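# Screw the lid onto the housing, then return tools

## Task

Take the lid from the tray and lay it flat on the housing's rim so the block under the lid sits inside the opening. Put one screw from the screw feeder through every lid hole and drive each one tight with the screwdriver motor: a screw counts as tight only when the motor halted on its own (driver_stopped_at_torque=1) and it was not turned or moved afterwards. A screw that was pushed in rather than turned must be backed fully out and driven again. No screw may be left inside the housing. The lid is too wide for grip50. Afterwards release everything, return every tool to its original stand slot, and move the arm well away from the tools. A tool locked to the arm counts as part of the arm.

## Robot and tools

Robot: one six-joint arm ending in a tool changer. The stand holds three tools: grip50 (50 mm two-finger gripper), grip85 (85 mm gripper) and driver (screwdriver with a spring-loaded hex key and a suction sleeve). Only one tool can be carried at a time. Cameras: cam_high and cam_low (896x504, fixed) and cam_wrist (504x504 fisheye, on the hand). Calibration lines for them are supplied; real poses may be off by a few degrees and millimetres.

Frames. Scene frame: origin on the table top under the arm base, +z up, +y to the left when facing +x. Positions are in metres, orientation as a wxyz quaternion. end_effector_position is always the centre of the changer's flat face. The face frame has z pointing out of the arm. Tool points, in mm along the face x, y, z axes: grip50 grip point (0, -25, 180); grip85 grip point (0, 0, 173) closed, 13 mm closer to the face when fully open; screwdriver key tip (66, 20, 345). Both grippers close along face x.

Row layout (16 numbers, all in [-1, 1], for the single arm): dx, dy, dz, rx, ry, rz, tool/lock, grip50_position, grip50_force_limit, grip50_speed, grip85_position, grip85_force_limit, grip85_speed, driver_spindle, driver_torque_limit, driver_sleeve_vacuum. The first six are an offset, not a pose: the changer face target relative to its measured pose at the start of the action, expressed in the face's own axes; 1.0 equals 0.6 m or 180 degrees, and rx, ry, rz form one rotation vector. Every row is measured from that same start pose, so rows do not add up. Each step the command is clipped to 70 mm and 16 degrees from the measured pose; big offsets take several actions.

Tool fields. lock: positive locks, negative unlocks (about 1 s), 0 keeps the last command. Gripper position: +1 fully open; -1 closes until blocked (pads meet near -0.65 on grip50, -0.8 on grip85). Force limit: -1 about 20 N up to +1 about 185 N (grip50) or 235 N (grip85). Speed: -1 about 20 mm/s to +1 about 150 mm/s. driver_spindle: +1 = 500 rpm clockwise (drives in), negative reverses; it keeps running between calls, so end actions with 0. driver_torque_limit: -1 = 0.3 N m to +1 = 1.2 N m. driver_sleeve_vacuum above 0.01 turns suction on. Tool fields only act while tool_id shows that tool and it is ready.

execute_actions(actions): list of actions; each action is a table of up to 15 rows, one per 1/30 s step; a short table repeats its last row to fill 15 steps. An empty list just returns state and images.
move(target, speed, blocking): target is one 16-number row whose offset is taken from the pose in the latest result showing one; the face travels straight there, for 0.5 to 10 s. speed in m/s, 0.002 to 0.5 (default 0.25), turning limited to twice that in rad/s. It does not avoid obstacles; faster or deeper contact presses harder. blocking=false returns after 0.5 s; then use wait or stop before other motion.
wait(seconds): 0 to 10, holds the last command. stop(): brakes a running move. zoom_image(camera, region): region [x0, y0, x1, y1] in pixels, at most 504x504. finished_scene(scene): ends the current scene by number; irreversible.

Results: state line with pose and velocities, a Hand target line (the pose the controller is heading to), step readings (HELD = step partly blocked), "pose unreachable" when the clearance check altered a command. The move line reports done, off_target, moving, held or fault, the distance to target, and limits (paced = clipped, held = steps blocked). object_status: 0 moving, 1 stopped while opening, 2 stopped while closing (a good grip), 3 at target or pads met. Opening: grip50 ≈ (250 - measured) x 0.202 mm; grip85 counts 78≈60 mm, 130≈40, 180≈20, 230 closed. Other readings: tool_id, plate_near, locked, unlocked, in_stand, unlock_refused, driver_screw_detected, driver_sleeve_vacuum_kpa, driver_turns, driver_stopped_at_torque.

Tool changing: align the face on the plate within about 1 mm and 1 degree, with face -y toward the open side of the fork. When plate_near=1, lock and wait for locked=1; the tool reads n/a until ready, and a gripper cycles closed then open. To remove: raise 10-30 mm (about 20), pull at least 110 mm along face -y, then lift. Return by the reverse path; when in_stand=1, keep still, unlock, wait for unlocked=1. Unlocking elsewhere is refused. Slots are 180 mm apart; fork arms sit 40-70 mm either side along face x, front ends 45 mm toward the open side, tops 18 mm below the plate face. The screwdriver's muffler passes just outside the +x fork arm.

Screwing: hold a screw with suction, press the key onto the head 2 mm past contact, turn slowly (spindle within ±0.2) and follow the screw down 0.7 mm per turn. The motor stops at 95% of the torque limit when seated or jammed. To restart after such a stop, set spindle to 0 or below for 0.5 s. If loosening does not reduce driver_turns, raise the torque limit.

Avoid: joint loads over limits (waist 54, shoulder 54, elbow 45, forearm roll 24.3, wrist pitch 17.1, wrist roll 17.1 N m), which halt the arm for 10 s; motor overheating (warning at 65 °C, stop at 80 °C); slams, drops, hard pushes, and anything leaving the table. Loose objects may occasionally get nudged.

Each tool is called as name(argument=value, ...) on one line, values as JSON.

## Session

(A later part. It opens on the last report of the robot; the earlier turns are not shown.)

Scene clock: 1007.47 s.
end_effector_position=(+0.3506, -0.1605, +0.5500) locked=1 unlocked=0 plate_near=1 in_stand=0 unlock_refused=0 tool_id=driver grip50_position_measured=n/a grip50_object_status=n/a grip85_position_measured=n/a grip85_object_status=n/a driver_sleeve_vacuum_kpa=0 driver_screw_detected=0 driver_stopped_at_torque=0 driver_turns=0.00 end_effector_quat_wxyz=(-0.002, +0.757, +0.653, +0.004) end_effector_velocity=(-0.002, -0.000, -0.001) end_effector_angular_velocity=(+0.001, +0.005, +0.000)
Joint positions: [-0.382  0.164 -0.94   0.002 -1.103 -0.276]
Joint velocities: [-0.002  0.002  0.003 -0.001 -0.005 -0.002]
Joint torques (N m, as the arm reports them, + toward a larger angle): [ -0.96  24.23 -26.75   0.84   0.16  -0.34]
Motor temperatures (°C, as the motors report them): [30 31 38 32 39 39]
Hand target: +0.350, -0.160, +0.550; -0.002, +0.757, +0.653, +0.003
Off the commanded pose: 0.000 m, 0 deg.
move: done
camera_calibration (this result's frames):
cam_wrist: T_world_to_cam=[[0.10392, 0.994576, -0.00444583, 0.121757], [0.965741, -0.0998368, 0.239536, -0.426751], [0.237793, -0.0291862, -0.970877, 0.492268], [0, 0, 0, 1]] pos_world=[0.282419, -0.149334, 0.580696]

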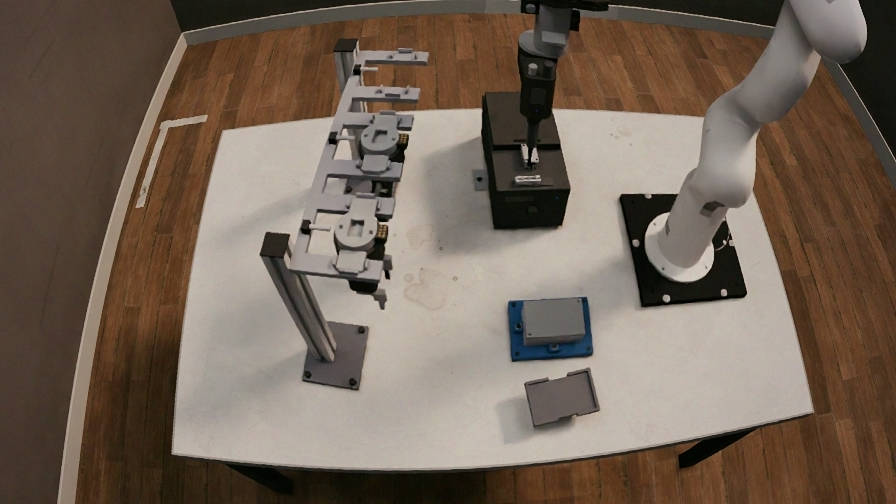

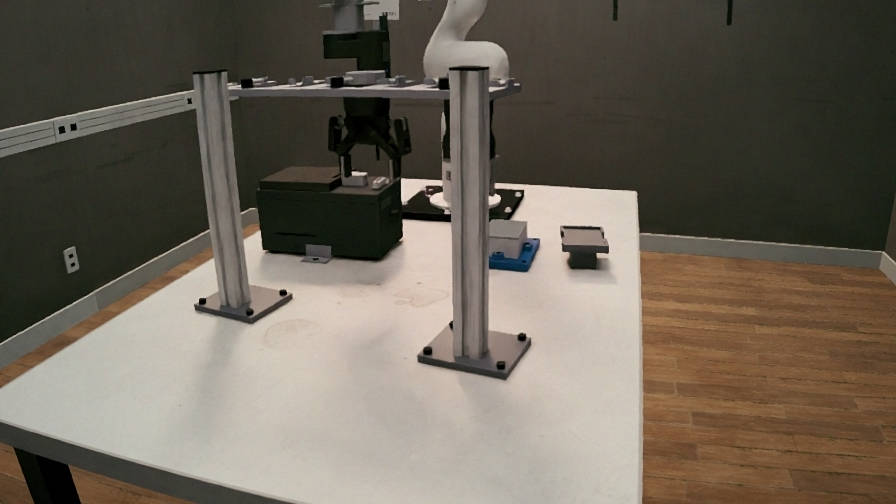

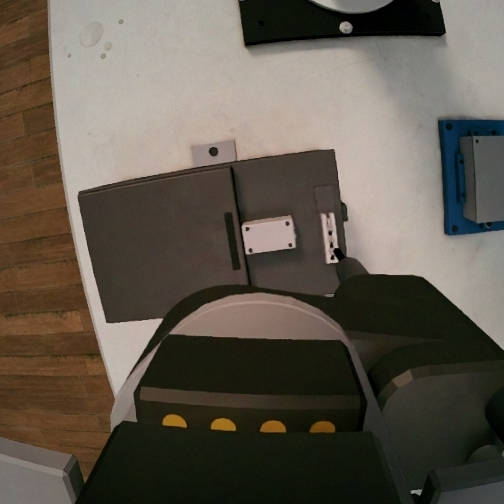

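zoom_image(camera="cam_wrist", region=[280,170,400,290])

zoom_image(camera="cam_low", region=[320,130,420,210])

Region (280, 170, 400, 290) of cam_wrist's 504x504 image, scaled by 4.200, with more detail than that image has.

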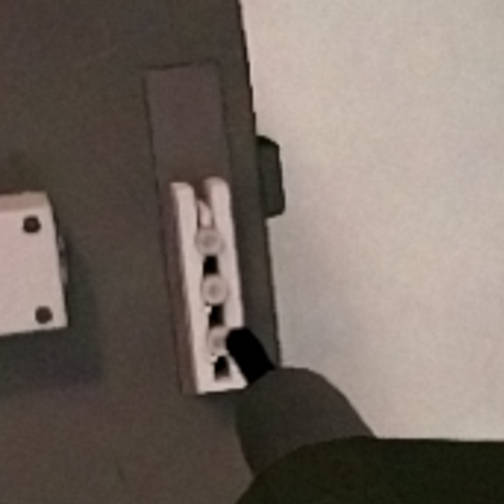

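Region (320, 130, 420, 210) of cam_low's 896x504 image, scaled by 5.040, with more detail than that image has; it fills the top 403 rows of this view, and the rest is white.

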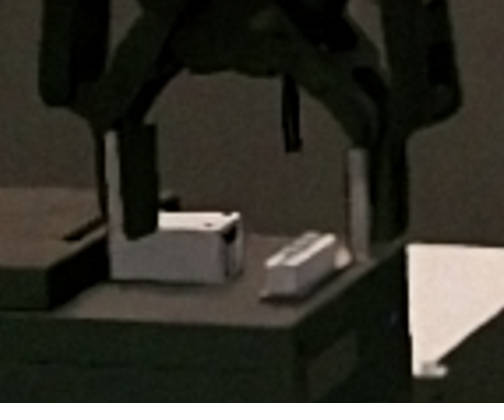

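move(target=[0,0,0.04,0,0,0,0,0,0,0,0,0,0,0,0,1], speed=0.05)

zoom_image(camera="cam_wrist", region=[290,190,380,280])

zoom_image(camera="cam_low", region=[350,140,410,200])

Scene clock: 1034.30 s.
end_effector_position=(+0.3507, -0.1604, +0.5261) locked=1 unlocked=0 plate_near=1 in_stand=0 unlock_refused=0 tool_id=driver grip50_position_measured=n/a grip50_object_status=n/a grip85_position_measured=n/a grip85_object_status=n/a driver_sleeve_vacuum_kpa=14 driver_screw_detected=0 driver_stopped_at_torque=0 driver_turns=0.00 end_effector_quat_wxyz=(-0.002, +0.757, +0.653, +0.004) end_effector_velocity=(+0.000, +0.000, -0.000) end_effector_angular_velocity=(-0.001, -0.002, +0.000)
Joint positions: [-0.382  0.154 -0.896  0.002 -1.047 -0.276]
Joint velocities: [ 0.    -0.     0.     0.     0.003 -0.   ]
Joint torques (N m, as the arm reports them, + toward a larger angle): [ -0.97  24.18 -26.45   1.26   0.05  -0.28]
Motor temperatures (°C, as the motors report them): [30 31 39 32 39 39]
Hand target: +0.351, -0.160, +0.526; -0.002, +0.757, +0.653, +0.003
Off the commanded pose: 0.000 m, 0 deg.
move: done
camera_calibration (this result's frames):
cam_wrist: T_world_to_cam=[[0.104011, 0.994566, -0.00455825, 0.121541], [0.965682, -0.0998919, 0.23975, -0.42119], [0.237992, -0.0293386, -0.970824, 0.468982], [0, 0, 0, 1]] pos_world=[0.282479, -0.149195, 0.556833]

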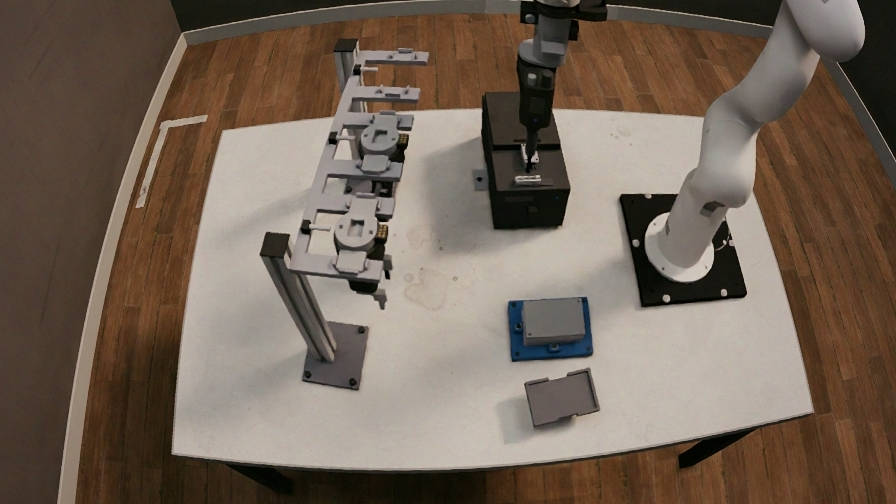

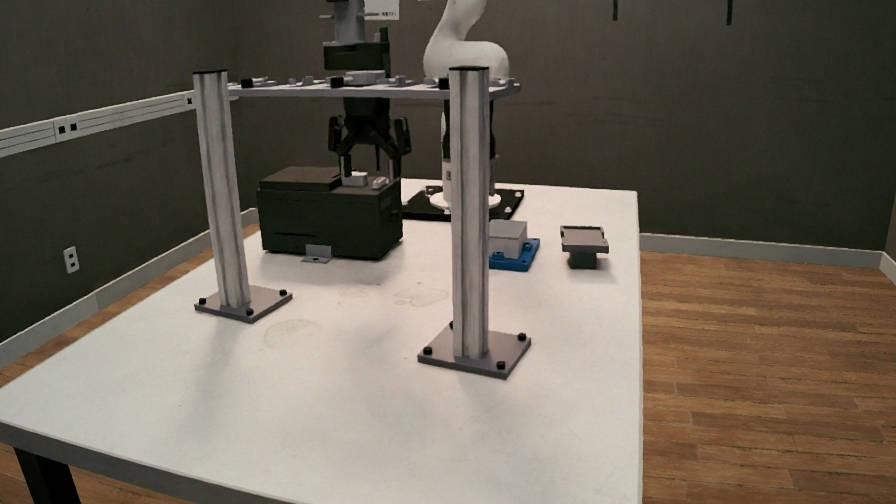

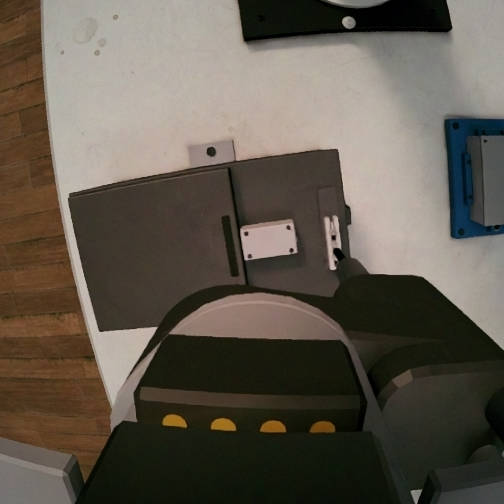

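Region (290, 190, 380, 280) of cam_wrist's 504x504 image, scaled by 5.600, with more detail than that image has.

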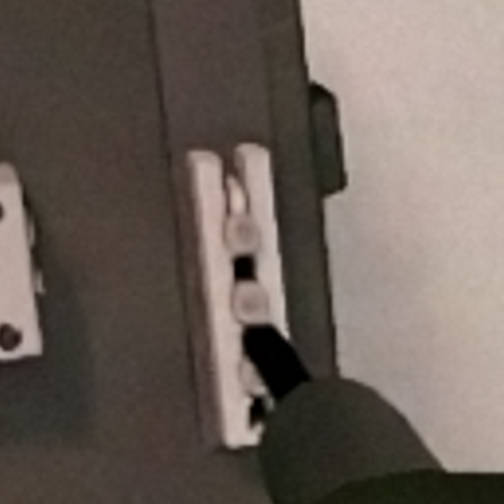

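Region (350, 140, 410, 200) of cam_low's 896x504 image, scaled by 8.400, with more detail than that image has.

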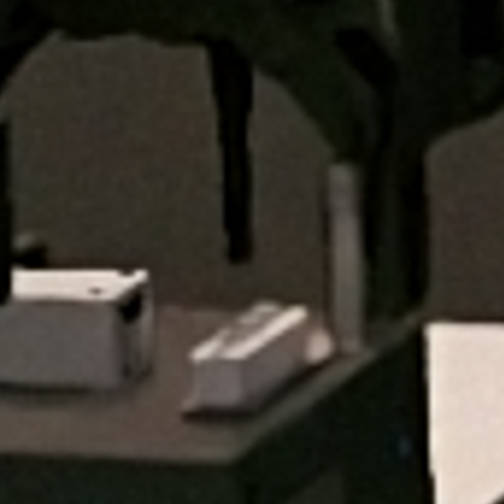

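move(target=[0,0,0.017,0,0,0,0,0,0,0,0,0,0,0,0,1], speed=0.03)

zoom_image(camera="cam_wrist", region=[305,205,375,275])

zoom_image(camera="cam_low", region=[350,140,410,200])

zoom_image(camera="cam_high", region=[500,150,560,200])

Scene clock: 1050.47 s.
end_effector_position=(+0.3507, -0.1603, +0.5160) locked=1 unlocked=0 plate_near=1 in_stand=0 unlock_refused=0 tool_id=driver grip50_position_measured=n/a grip50_object_status=n/a grip85_position_measured=n/a grip85_object_status=n/a driver_sleeve_vacuum_kpa=14 driver_screw_detected=0 driver_stopped_at_torque=0 driver_turns=0.00 end_effector_quat_wxyz=(-0.002, +0.757, +0.653, +0.004) end_effector_velocity=(+0.001, -0.000, +0.000) end_effector_angular_velocity=(-0.002, -0.004, +0.000)
Joint positions: [-0.382  0.148 -0.877  0.002 -1.024 -0.276]
Joint velocities: [ 0.     0.    -0.     0.     0.004 -0.   ]
Joint torques (N m, as the arm reports them, + toward a larger angle): [ -0.83  24.94 -26.39   1.16   0.14  -0.25]
Motor temperatures (°C, as the motors report them): [30 31 39 32 39 39]
Hand target: +0.351, -0.160, +0.516; -0.002, +0.757, +0.653, +0.004
Off the commanded pose: 0.000 m, 0 deg.
move: done
camera_calibration (this result's frames):
cam_wrist: T_world_to_cam=[[0.104047, 0.994562, -0.00458263, 0.121435], [0.965676, -0.0999201, 0.239762, -0.418786], [0.238, -0.0293718, -0.970821, 0.459138], [0, 0, 0, 1]] pos_world=[0.282501, -0.149134, 0.546707]

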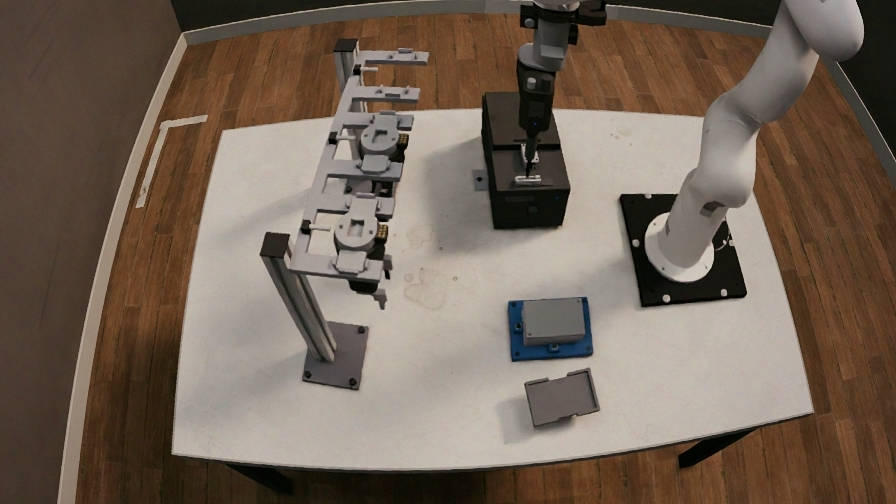

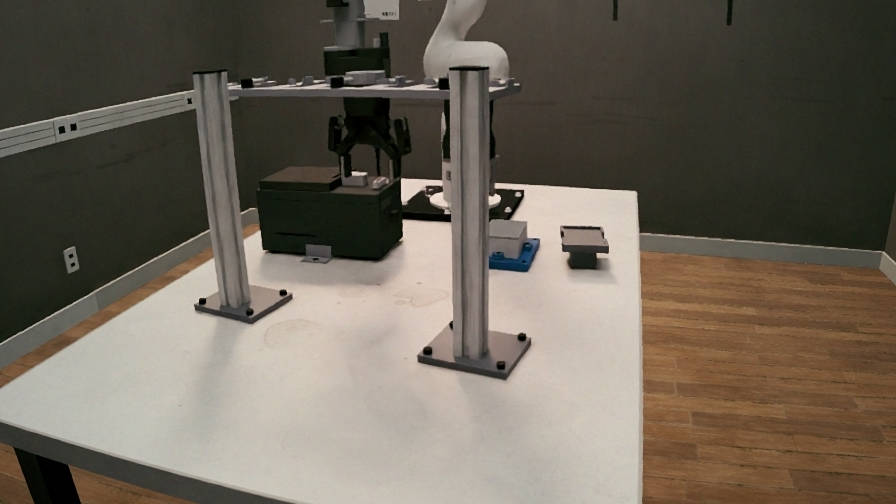

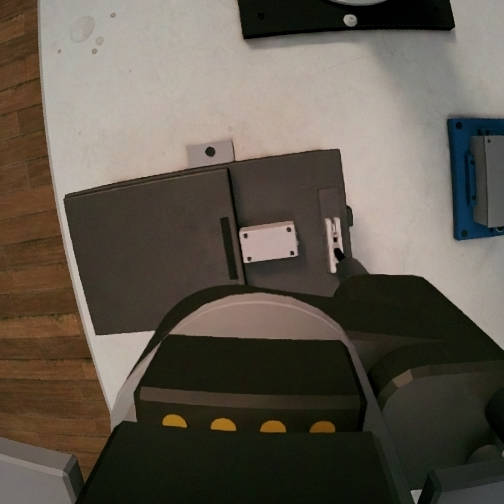

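Region (305, 205, 375, 275) of cam_wrist's 504x504 image, scaled by 7.200, with more detail than that image has.

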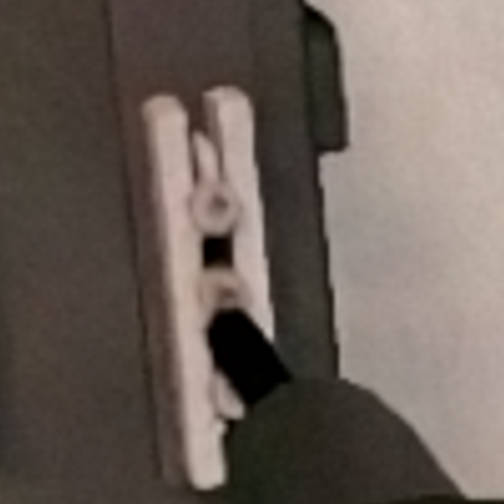

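Region (350, 140, 410, 200) of cam_low's 896x504 image, scaled by 8.400, with more detail than that image has.

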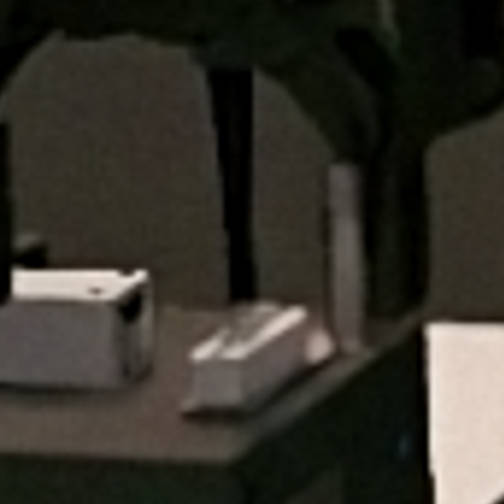

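Region (500, 150, 560, 200) of cam_high's 896x504 image, scaled by 8.400, with more detail than that image has.

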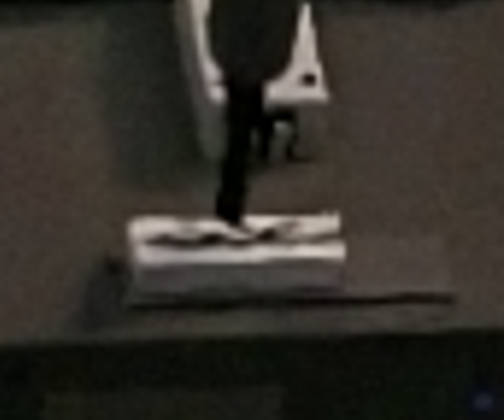

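move(target=[0,-0.0025,0.007,0,0,0,0,0,0,0,0,0,0,0,0,1], speed=0.02)

zoom_image(camera="cam_wrist", region=[305,205,375,275])

zoom_image(camera="cam_high", region=[500,150,560,200])

Scene clock: 1083.60 s.
end_effector_position=(+0.3493, -0.1601, +0.5120) locked=1 unlocked=0 plate_near=1 in_stand=0 unlock_refused=0 tool_id=driver grip50_position_measured=n/a grip50_object_status=n/a grip85_position_measured=n/a grip85_object_status=n/a driver_sleeve_vacuum_kpa=14 driver_screw_detected=0 driver_stopped_at_torque=0 driver_turns=0.00 end_effector_quat_wxyz=(-0.001, +0.757, +0.653, +0.004) end_effector_velocity=(-0.000, +0.000, -0.001) end_effector_angular_velocity=(+0.000, +0.001, +0.001)
Joint positions: [-0.383  0.15  -0.867  0.002 -1.014 -0.277]
Joint velocities: [ 0.001 -0.     0.002  0.     0.001 -0.   ]
Joint torques (N m, as the arm reports them, + toward a larger angle): [ -1.89  23.75 -25.24   0.79  -0.13  -0.31]
Motor temperatures (°C, as the motors report them): [30 31 40 32 39 39]
Hand target: +0.349, -0.160, +0.512; -0.002, +0.757, +0.653, +0.004
Off the commanded pose: 0.000 m, 0 deg.
move: done
camera_calibration (this result's frames):
cam_wrist: T_world_to_cam=[[0.104123, 0.994553, -0.00470416, 0.121372], [0.965531, -0.0999481, 0.240332, -0.416728], [0.238553, -0.0295662, -0.970679, 0.455311], [0, 0, 0, 1]] pos_world=[0.281111, -0.148901, 0.542685]

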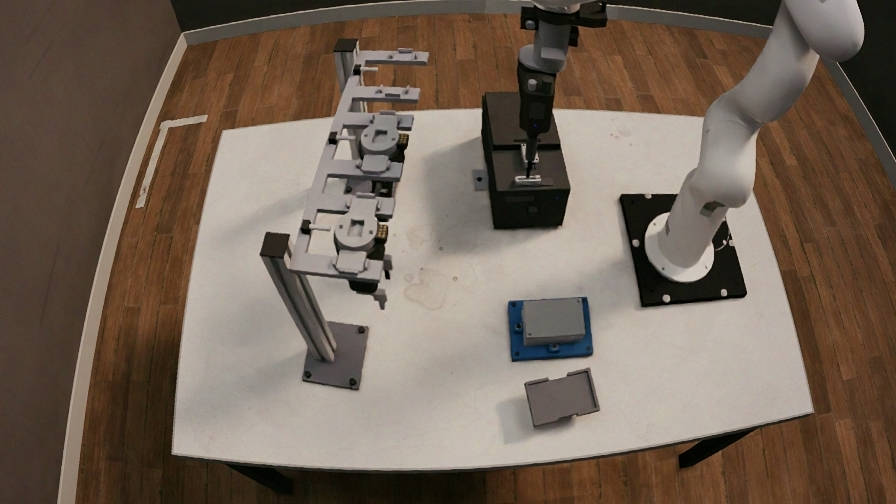

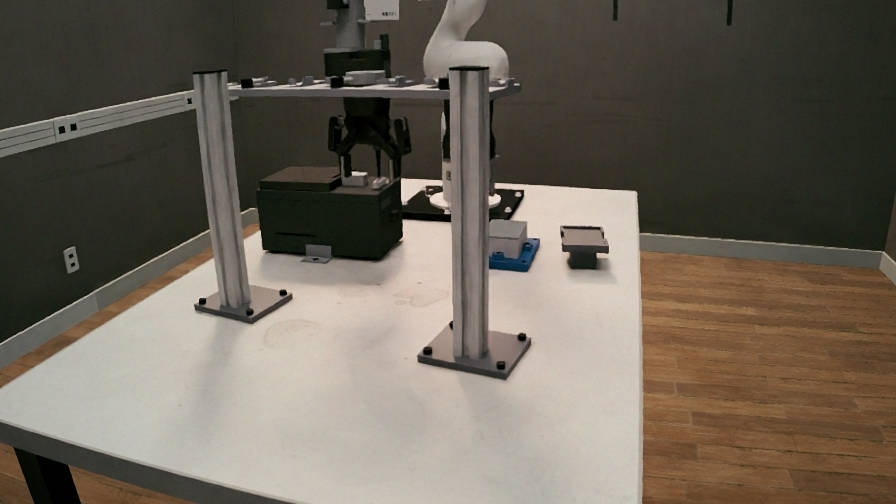

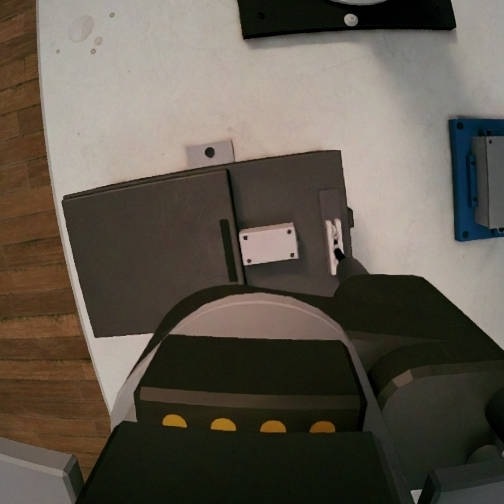

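Region (305, 205, 375, 275) of cam_wrist's 504x504 image, scaled by 7.200, with more detail than that image has.

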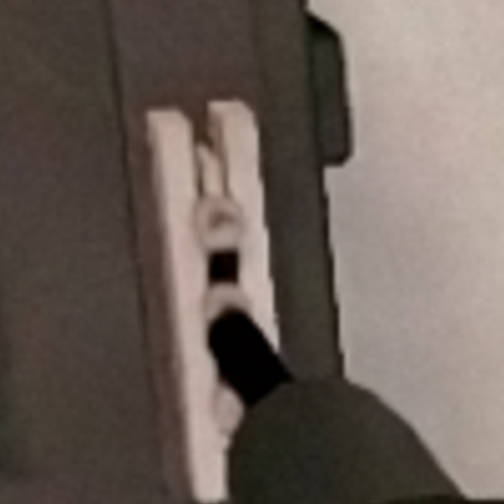

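Region (500, 150, 560, 200) of cam_high's 896x504 image, scaled by 8.400, with more detail than that image has.

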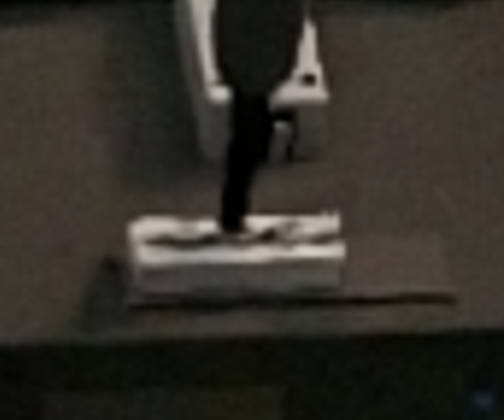

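zoom_image(camera="cam_low", region=[360,155,400,195])

Region (360, 155, 400, 195) of cam_low's 896x504 image, scaled by 12.600, with more detail than that image has.

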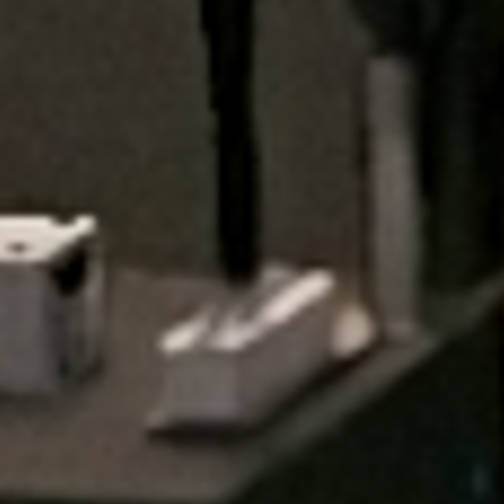

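execute_actions(actions=[[[0,-0.0025,0,0,0,0,0,0,0,0,0,0,0,0,0,1]],[[0,0,0.0025,0,0,0,0,0,0,0,0,0,0,0,0,1]]])

zoom_image(camera="cam_wrist", region=[305,205,375,275])

Scene clock: 1121.23 s.
end_effector_position=(+0.3479, -0.1599, +0.5105) locked=1 unlocked=0 plate_near=1 in_stand=0 unlock_refused=0 tool_id=driver grip50_position_measured=n/a grip50_object_status=n/a grip85_position_measured=n/a grip85_object_status=n/a driver_sleeve_vacuum_kpa=14 driver_screw_detected=0 driver_stopped_at_torque=0 driver_turns=0.00 end_effector_quat_wxyz=(-0.001, +0.757, +0.653, +0.004) end_effector_velocity=(-0.000, +0.000, -0.000) end_effector_angular_velocity=(+0.002, +0.002, -0.000)
Joint positions: [-0.384  0.153 -0.861  0.002 -1.012 -0.278]
Joint velocities: [-0.    -0.     0.     0.001 -0.002 -0.   ]
Joint torques (N m, as the arm reports them, + toward a larger angle): [ -1.93  21.53 -24.8    0.33  -0.06  -0.28]
Motor temperatures (°C, as the motors report them): [30 31 40 32 39 39]
Hand target: +0.348, -0.160, +0.511; -0.001, +0.757, +0.653, +0.004
Off the commanded pose: 0.000 m, 0 deg.
Step readings (end_effector_position; steps 1 to 15: 1st action; 16 to 30: 2nd action):
0: (+0.3492, -0.1601, +0.5118)
1: (+0.3492, -0.1601, +0.5118)
2: (+0.3490, -0.1601, +0.5118)
4: (+0.3483, -0.1600, +0.5119)
8: (+0.3479, -0.1599, +0.5120)
15: (+0.3478, -0.1599, +0.5120)
16: (+0.3478, -0.1599, +0.5120)
17: (+0.3479, -0.1599, +0.5118)
19: (+0.3478, -0.1599, +0.5111)
23: (+0.3479, -0.1599, +0.5106)
30: end_effector_position above
camera_calibration (this result's frames):
cam_wrist: T_world_to_cam=[[0.104124, 0.994553, -0.0046892, 0.121276], [0.965532, -0.0999524, 0.240328, -0.414922], [0.23855, -0.0295515, -0.97068, 0.454231], [0, 0, 0, 1]] pos_world=[0.279636, -0.148665, 0.541199]

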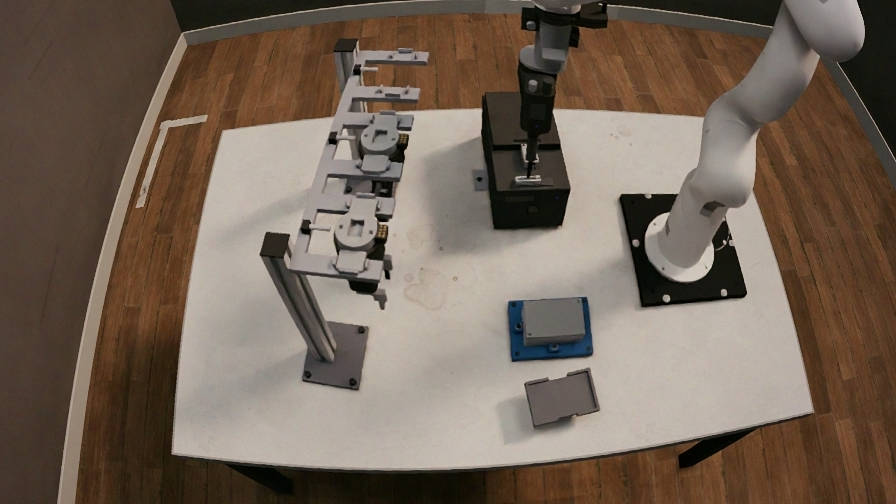

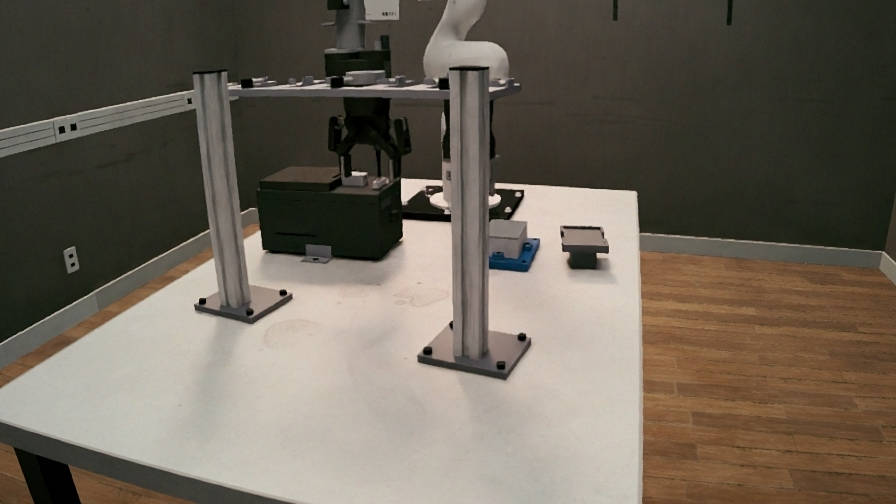

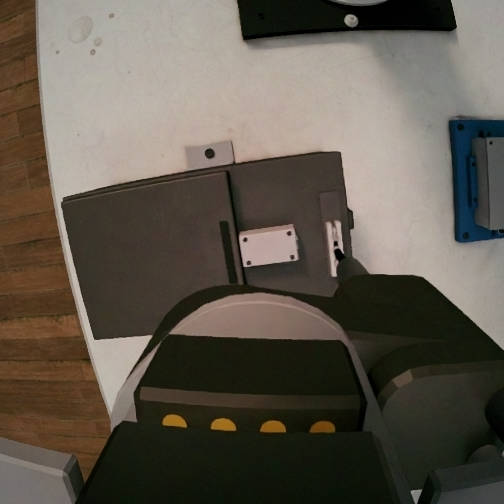

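Region (305, 205, 375, 275) of cam_wrist's 504x504 image, scaled by 7.200, with more detail than that image has.

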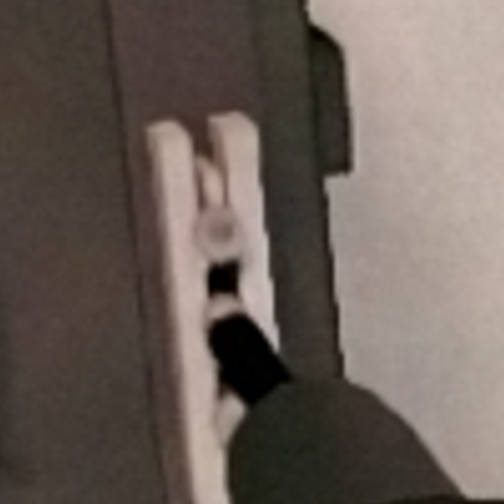

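execute_actions(actions=[[[0,0,0.0025,0,0,0,0,0,0,0,0,0,0,0,0,1]],[[0,0,0.0025,0,0,0,0,0,0,0,0,0,0,0,0,1]]])

zoom_image(camera="cam_wrist", region=[305,205,375,275])

Scene clock: 1128.73 s.
end_effector_position=(+0.3479, -0.1599, +0.5076) locked=1 unlocked=0 plate_near=1 in_stand=0 unlock_refused=0 tool_id=driver grip50_position_measured=n/a grip50_object_status=n/a grip85_position_measured=n/a grip85_object_status=n/a driver_sleeve_vacuum_kpa=14 driver_screw_detected=0 driver_stopped_at_torque=0 driver_turns=0.00 end_effector_quat_wxyz=(-0.001, +0.757, +0.653, +0.004) end_effector_velocity=(-0.000, -0.000, -0.001) end_effector_angular_velocity=(+0.000, +0.001, -0.001)
Joint positions: [-0.384  0.151 -0.856  0.002 -1.005 -0.278]
Joint velocities: [-0.001 -0.001  0.001 -0.     0.001  0.   ]
Joint torques (N m, as the arm reports them, + toward a larger angle): [ -1.77  21.07 -23.71   0.35   0.14  -0.22]
Motor temperatures (°C, as the motors report them): [30 31 40 32 39 39]
Hand target: +0.348, -0.160, +0.508; -0.001, +0.757, +0.653, +0.004
Off the commanded pose: 0.000 m, 0 deg.
Step readings (end_effector_position; steps 1 to 15: 1st action; 16 to 30: 2nd action):
0: (+0.3479, -0.1599, +0.5105)
1: (+0.3479, -0.1599, +0.5105)
2: (+0.3479, -0.1599, +0.5103)
4: (+0.3478, -0.1599, +0.5096)
8: (+0.3479, -0.1599, +0.5091)
15: (+0.3479, -0.1599, +0.5091)
16: (+0.3479, -0.1599, +0.5090)
17: (+0.3479, -0.1599, +0.5089)
19: (+0.3479, -0.1599, +0.5081)
23: (+0.3479, -0.1599, +0.5076)
30: end_effector_position above
camera_calibration (this result's frames):
cam_wrist: T_world_to_cam=[[0.10413, 0.994553, -0.00470001, 0.121248], [0.965524, -0.0999548, 0.240357, -0.41423], [0.238578, -0.0295663, -0.970673, 0.451346], [0, 0, 0, 1]] pos_world=[0.279643, -0.148647, 0.538243]

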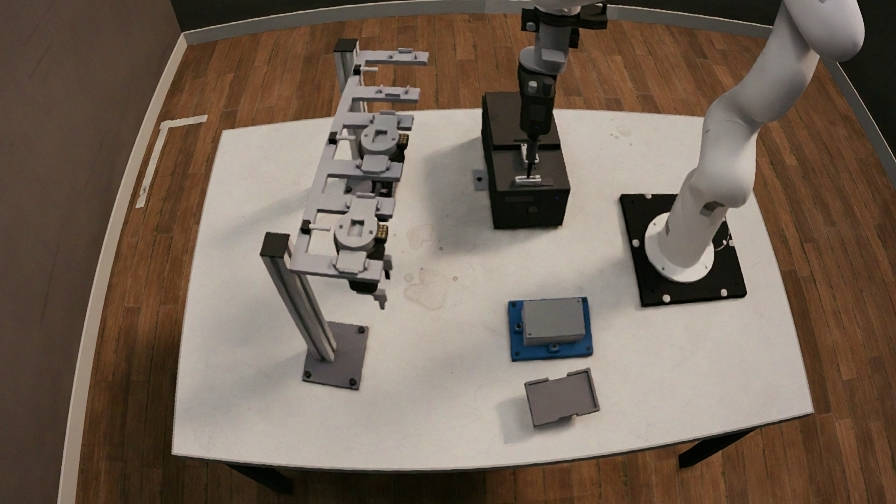

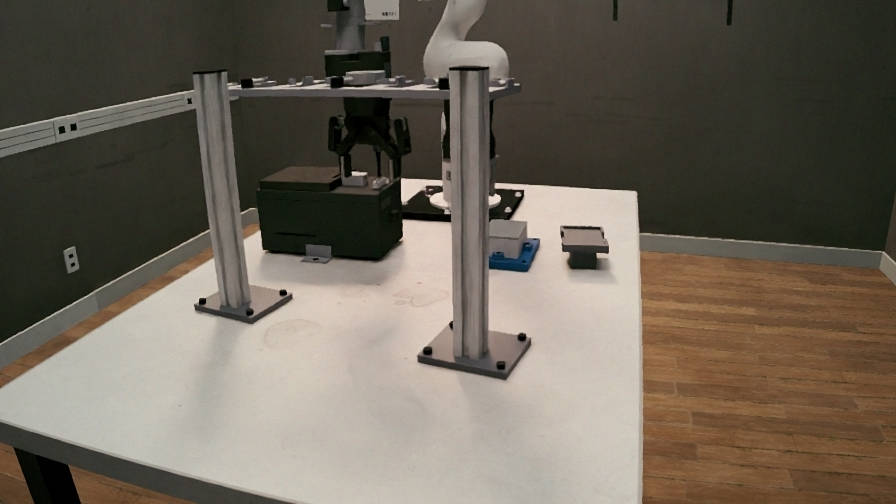

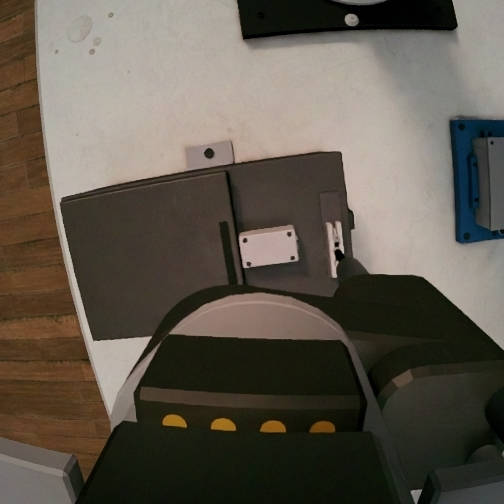

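Region (305, 205, 375, 275) of cam_wrist's 504x504 image, scaled by 7.200, with more detail than that image has.

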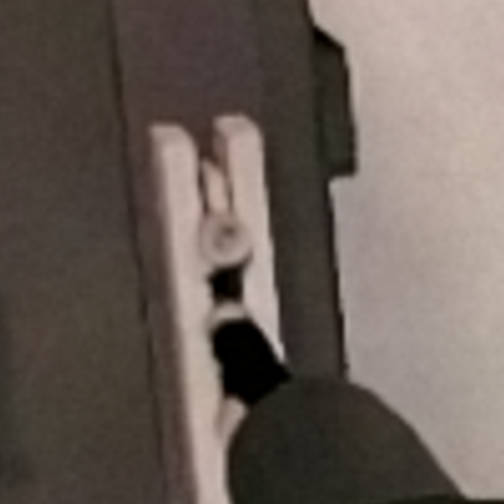

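execute_actions(actions=[[[0,0,0.0025,0,0,0,0,0,0,0,0,0,0,0,0,1]],[[0,0,0.0025,0,0,0,0,0,0,0,0,0,0,0,0,1]]])

zoom_image(camera="cam_wrist", region=[305,205,375,275])

zoom_image(camera="cam_low", region=[360,155,400,195])

Scene clock: 1138.73 s.
end_effector_position=(+0.3479, -0.1598, +0.5046) locked=1 unlocked=0 plate_near=1 in_stand=0 unlock_refused=0 tool_id=driver grip50_position_measured=n/a grip50_object_status=n/a grip85_position_measured=n/a grip85_object_status=n/a driver_sleeve_vacuum_kpa=14 driver_screw_detected=0 driver_stopped_at_torque=0 driver_turns=0.00 end_effector_quat_wxyz=(-0.001, +0.757, +0.653, +0.004) end_effector_velocity=(+0.001, -0.000, +0.000) end_effector_angular_velocity=(-0.001, -0.002, +0.000)
Joint positions: [-0.384  0.149 -0.851  0.002 -0.998 -0.278]
Joint velocities: [ 0.    -0.    -0.001 -0.     0.002  0.   ]
Joint torques (N m, as the arm reports them, + toward a larger angle): [ -2.85  20.49 -23.1    0.32   0.23  -0.29]
Motor temperatures (°C, as the motors report them): [30 30 40 32 39 39]
Hand target: +0.348, -0.160, +0.505; -0.001, +0.757, +0.653, +0.004
Off the commanded pose: 0.000 m, 0 deg.
Step readings (end_effector_position; steps 1 to 15: 1st action; 16 to 30: 2nd action):
0: (+0.3479, -0.1599, +0.5076)
1: (+0.3479, -0.1599, +0.5075)
2: (+0.3479, -0.1599, +0.5074)
4: (+0.3479, -0.1599, +0.5066)
8: (+0.3479, -0.1599, +0.5061)
15: (+0.3479, -0.1599, +0.5061)
16: (+0.3479, -0.1599, +0.5061)
17: (+0.3479, -0.1599, +0.5059)
19: (+0.3479, -0.1598, +0.5052)
23: (+0.3479, -0.1598, +0.5047)
30: end_effector_position above
camera_calibration (this result's frames):
cam_wrist: T_world_to_cam=[[0.104136, 0.994552, -0.00471218, 0.12122], [0.965516, -0.0999569, 0.24039, -0.413541], [0.23861, -0.029583, -0.970665, 0.448459], [0, 0, 0, 1]] pos_world=[0.279651, -0.148629, 0.535286]

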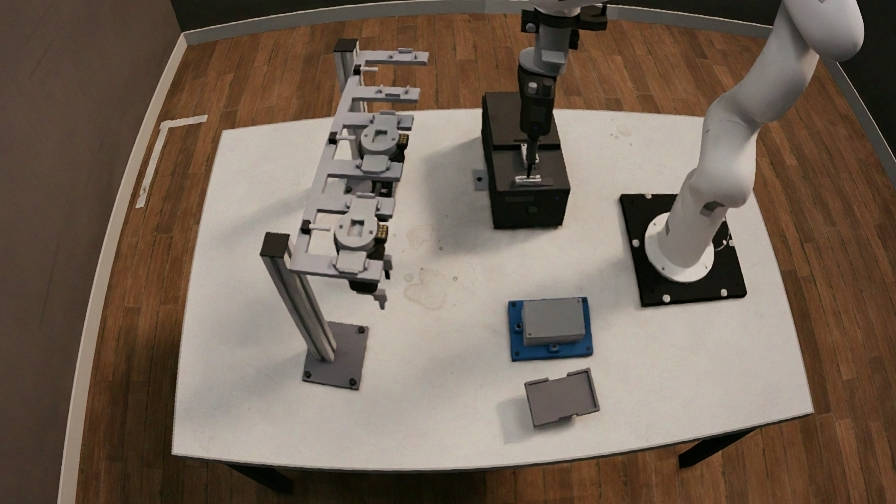

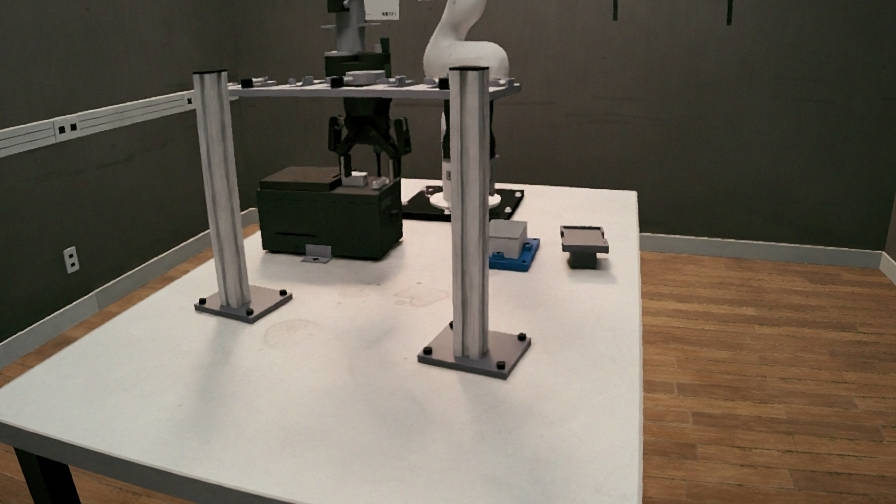

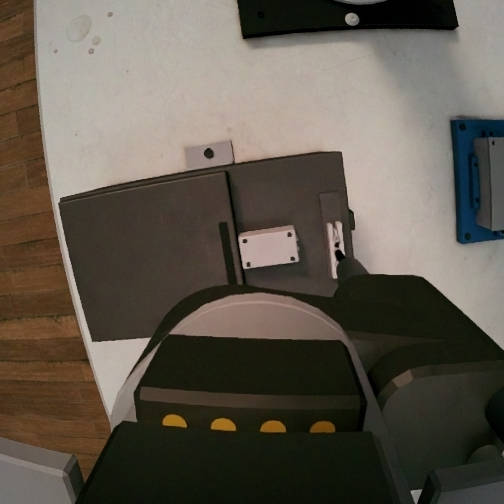

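Region (305, 205, 375, 275) of cam_wrist's 504x504 image, scaled by 7.200, with more detail than that image has.

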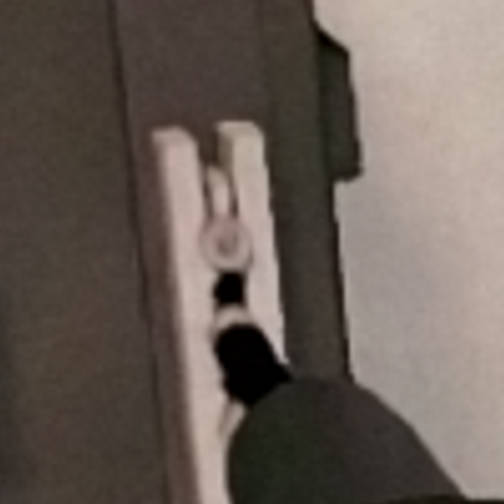

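Region (360, 155, 400, 195) of cam_low's 896x504 image, scaled by 12.600, with more detail than that image has.

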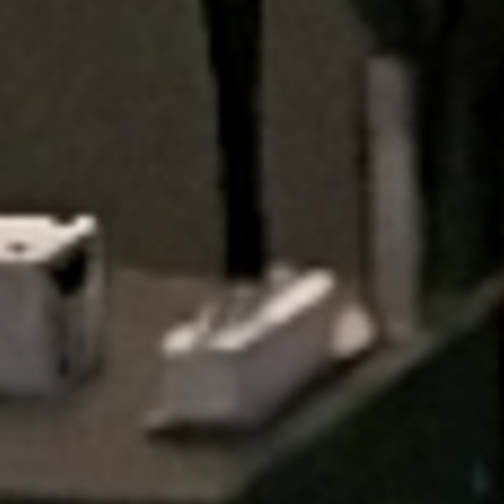

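execute_actions(actions=[[[0,0,-0.004,0,0,0,0,0,0,0,0,0,0,0.15,0,1]],[[0,0,0,0,0,0,0,0,0,0,0,0,0,0.15,0,1],[0,0,0,0,0,0,0,0,0,0,0,0,0,0.15,0,1],[0,0,0,0,0,0,0,0,0,0,0,0,0,0.15,0,1],[0,0,0,0,0,0,0,0,0,0,0,0,0,0.15,0,1],[0,0,0,0,0,0,0,0,0,0,0,0,0,0.15,0,1],[0,0,0,0,0,0,0,0,0,0,0,0,0,0.15,0,1],[0,0,0,0,0,0,0,0,0,0,0,0,0,0.15,0,1],[0,0,0,0,0,0,0,0,0,0,0,0,0,0.15,0,1],[0,0,0,0,0,0,0,0,0,0,0,0,0,0.15,0,1],[0,0,0,0,0,0,0,0,0,0,0,0,0,0,0,1]]])

zoom_image(camera="cam_wrist", region=[305,205,375,275])

Scene clock: 1164.13 s.
end_effector_position=(+0.3478, -0.1599, +0.5070) locked=1 unlocked=0 plate_near=1 in_stand=0 unlock_refused=0 tool_id=driver grip50_position_measured=n/a grip50_object_status=n/a grip85_position_measured=n/a grip85_object_status=n/a driver_sleeve_vacuum_kpa=40 driver_screw_detected=1 driver_stopped_at_torque=0 driver_turns=0.97 end_effector_quat_wxyz=(-0.001, +0.757, +0.653, +0.004) end_effector_velocity=(-0.000, -0.000, +0.000) end_effector_angular_velocity=(+0.000, +0.000, -0.001)
Joint positions: [-0.384  0.151 -0.855  0.002 -1.003 -0.278]
Joint velocities: [-0.001 -0.    -0.     0.    -0.001 -0.   ]
Joint torques (N m, as the arm reports them, + toward a larger angle): [ -2.84  21.53 -24.49   0.65   0.17  -0.19]
Motor temperatures (°C, as the motors report them): [30 30 40 32 39 39]
Hand target: +0.348, -0.160, +0.507; -0.001, +0.757, +0.653, +0.004
Off the commanded pose: 0.000 m, 0 deg.
Step readings (end_effector_position; steps 1 to 15: 1st action; 16 to 30: 2nd action):
0: (+0.3479, -0.1598, +0.5046)
1: (+0.3479, -0.1598, +0.5046)
2: (+0.3479, -0.1598, +0.5049)
4: (+0.3478, -0.1598, +0.5061)
8: (+0.3478, -0.1598, +0.5068)
15: (+0.3478, -0.1599, +0.5070)
16: (+0.3478, -0.1599, +0.5070)
17: (+0.3478, -0.1599, +0.5070)
19: (+0.3478, -0.1599, +0.5070)
23: (+0.3478, -0.1599, +0.5070)
30: end_effector_position above
camera_calibration (this result's frames):
cam_wrist: T_world_to_cam=[[0.104114, 0.994554, -0.00465894, 0.12122], [0.96556, -0.0999534, 0.240214, -0.414], [0.238441, -0.0295081, -0.970709, 0.450828], [0, 0, 0, 1]] pos_world=[0.279626, -0.148637, 0.537636]

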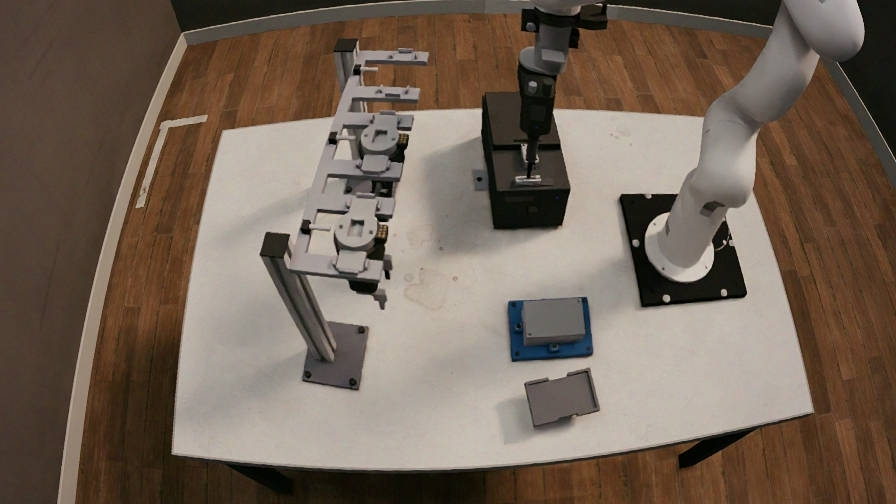

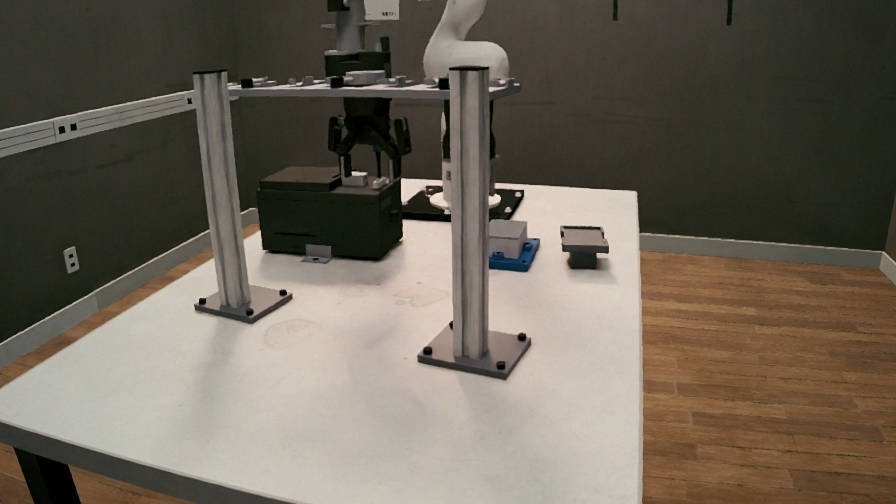

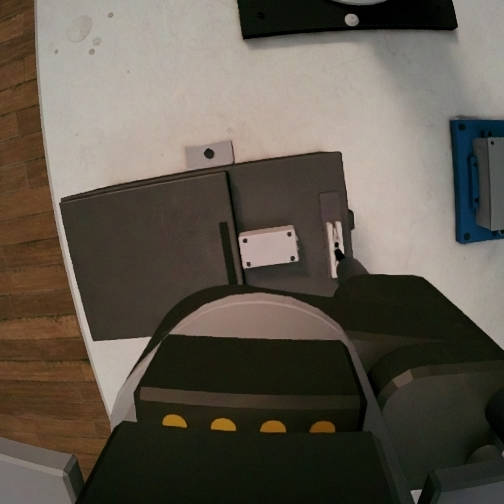

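Region (305, 205, 375, 275) of cam_wrist's 504x504 image, scaled by 7.200, with more detail than that image has.

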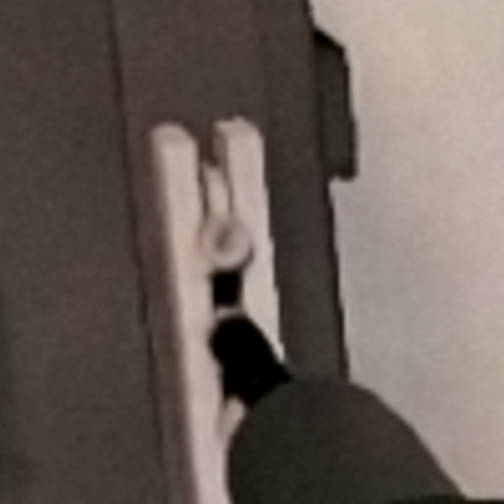

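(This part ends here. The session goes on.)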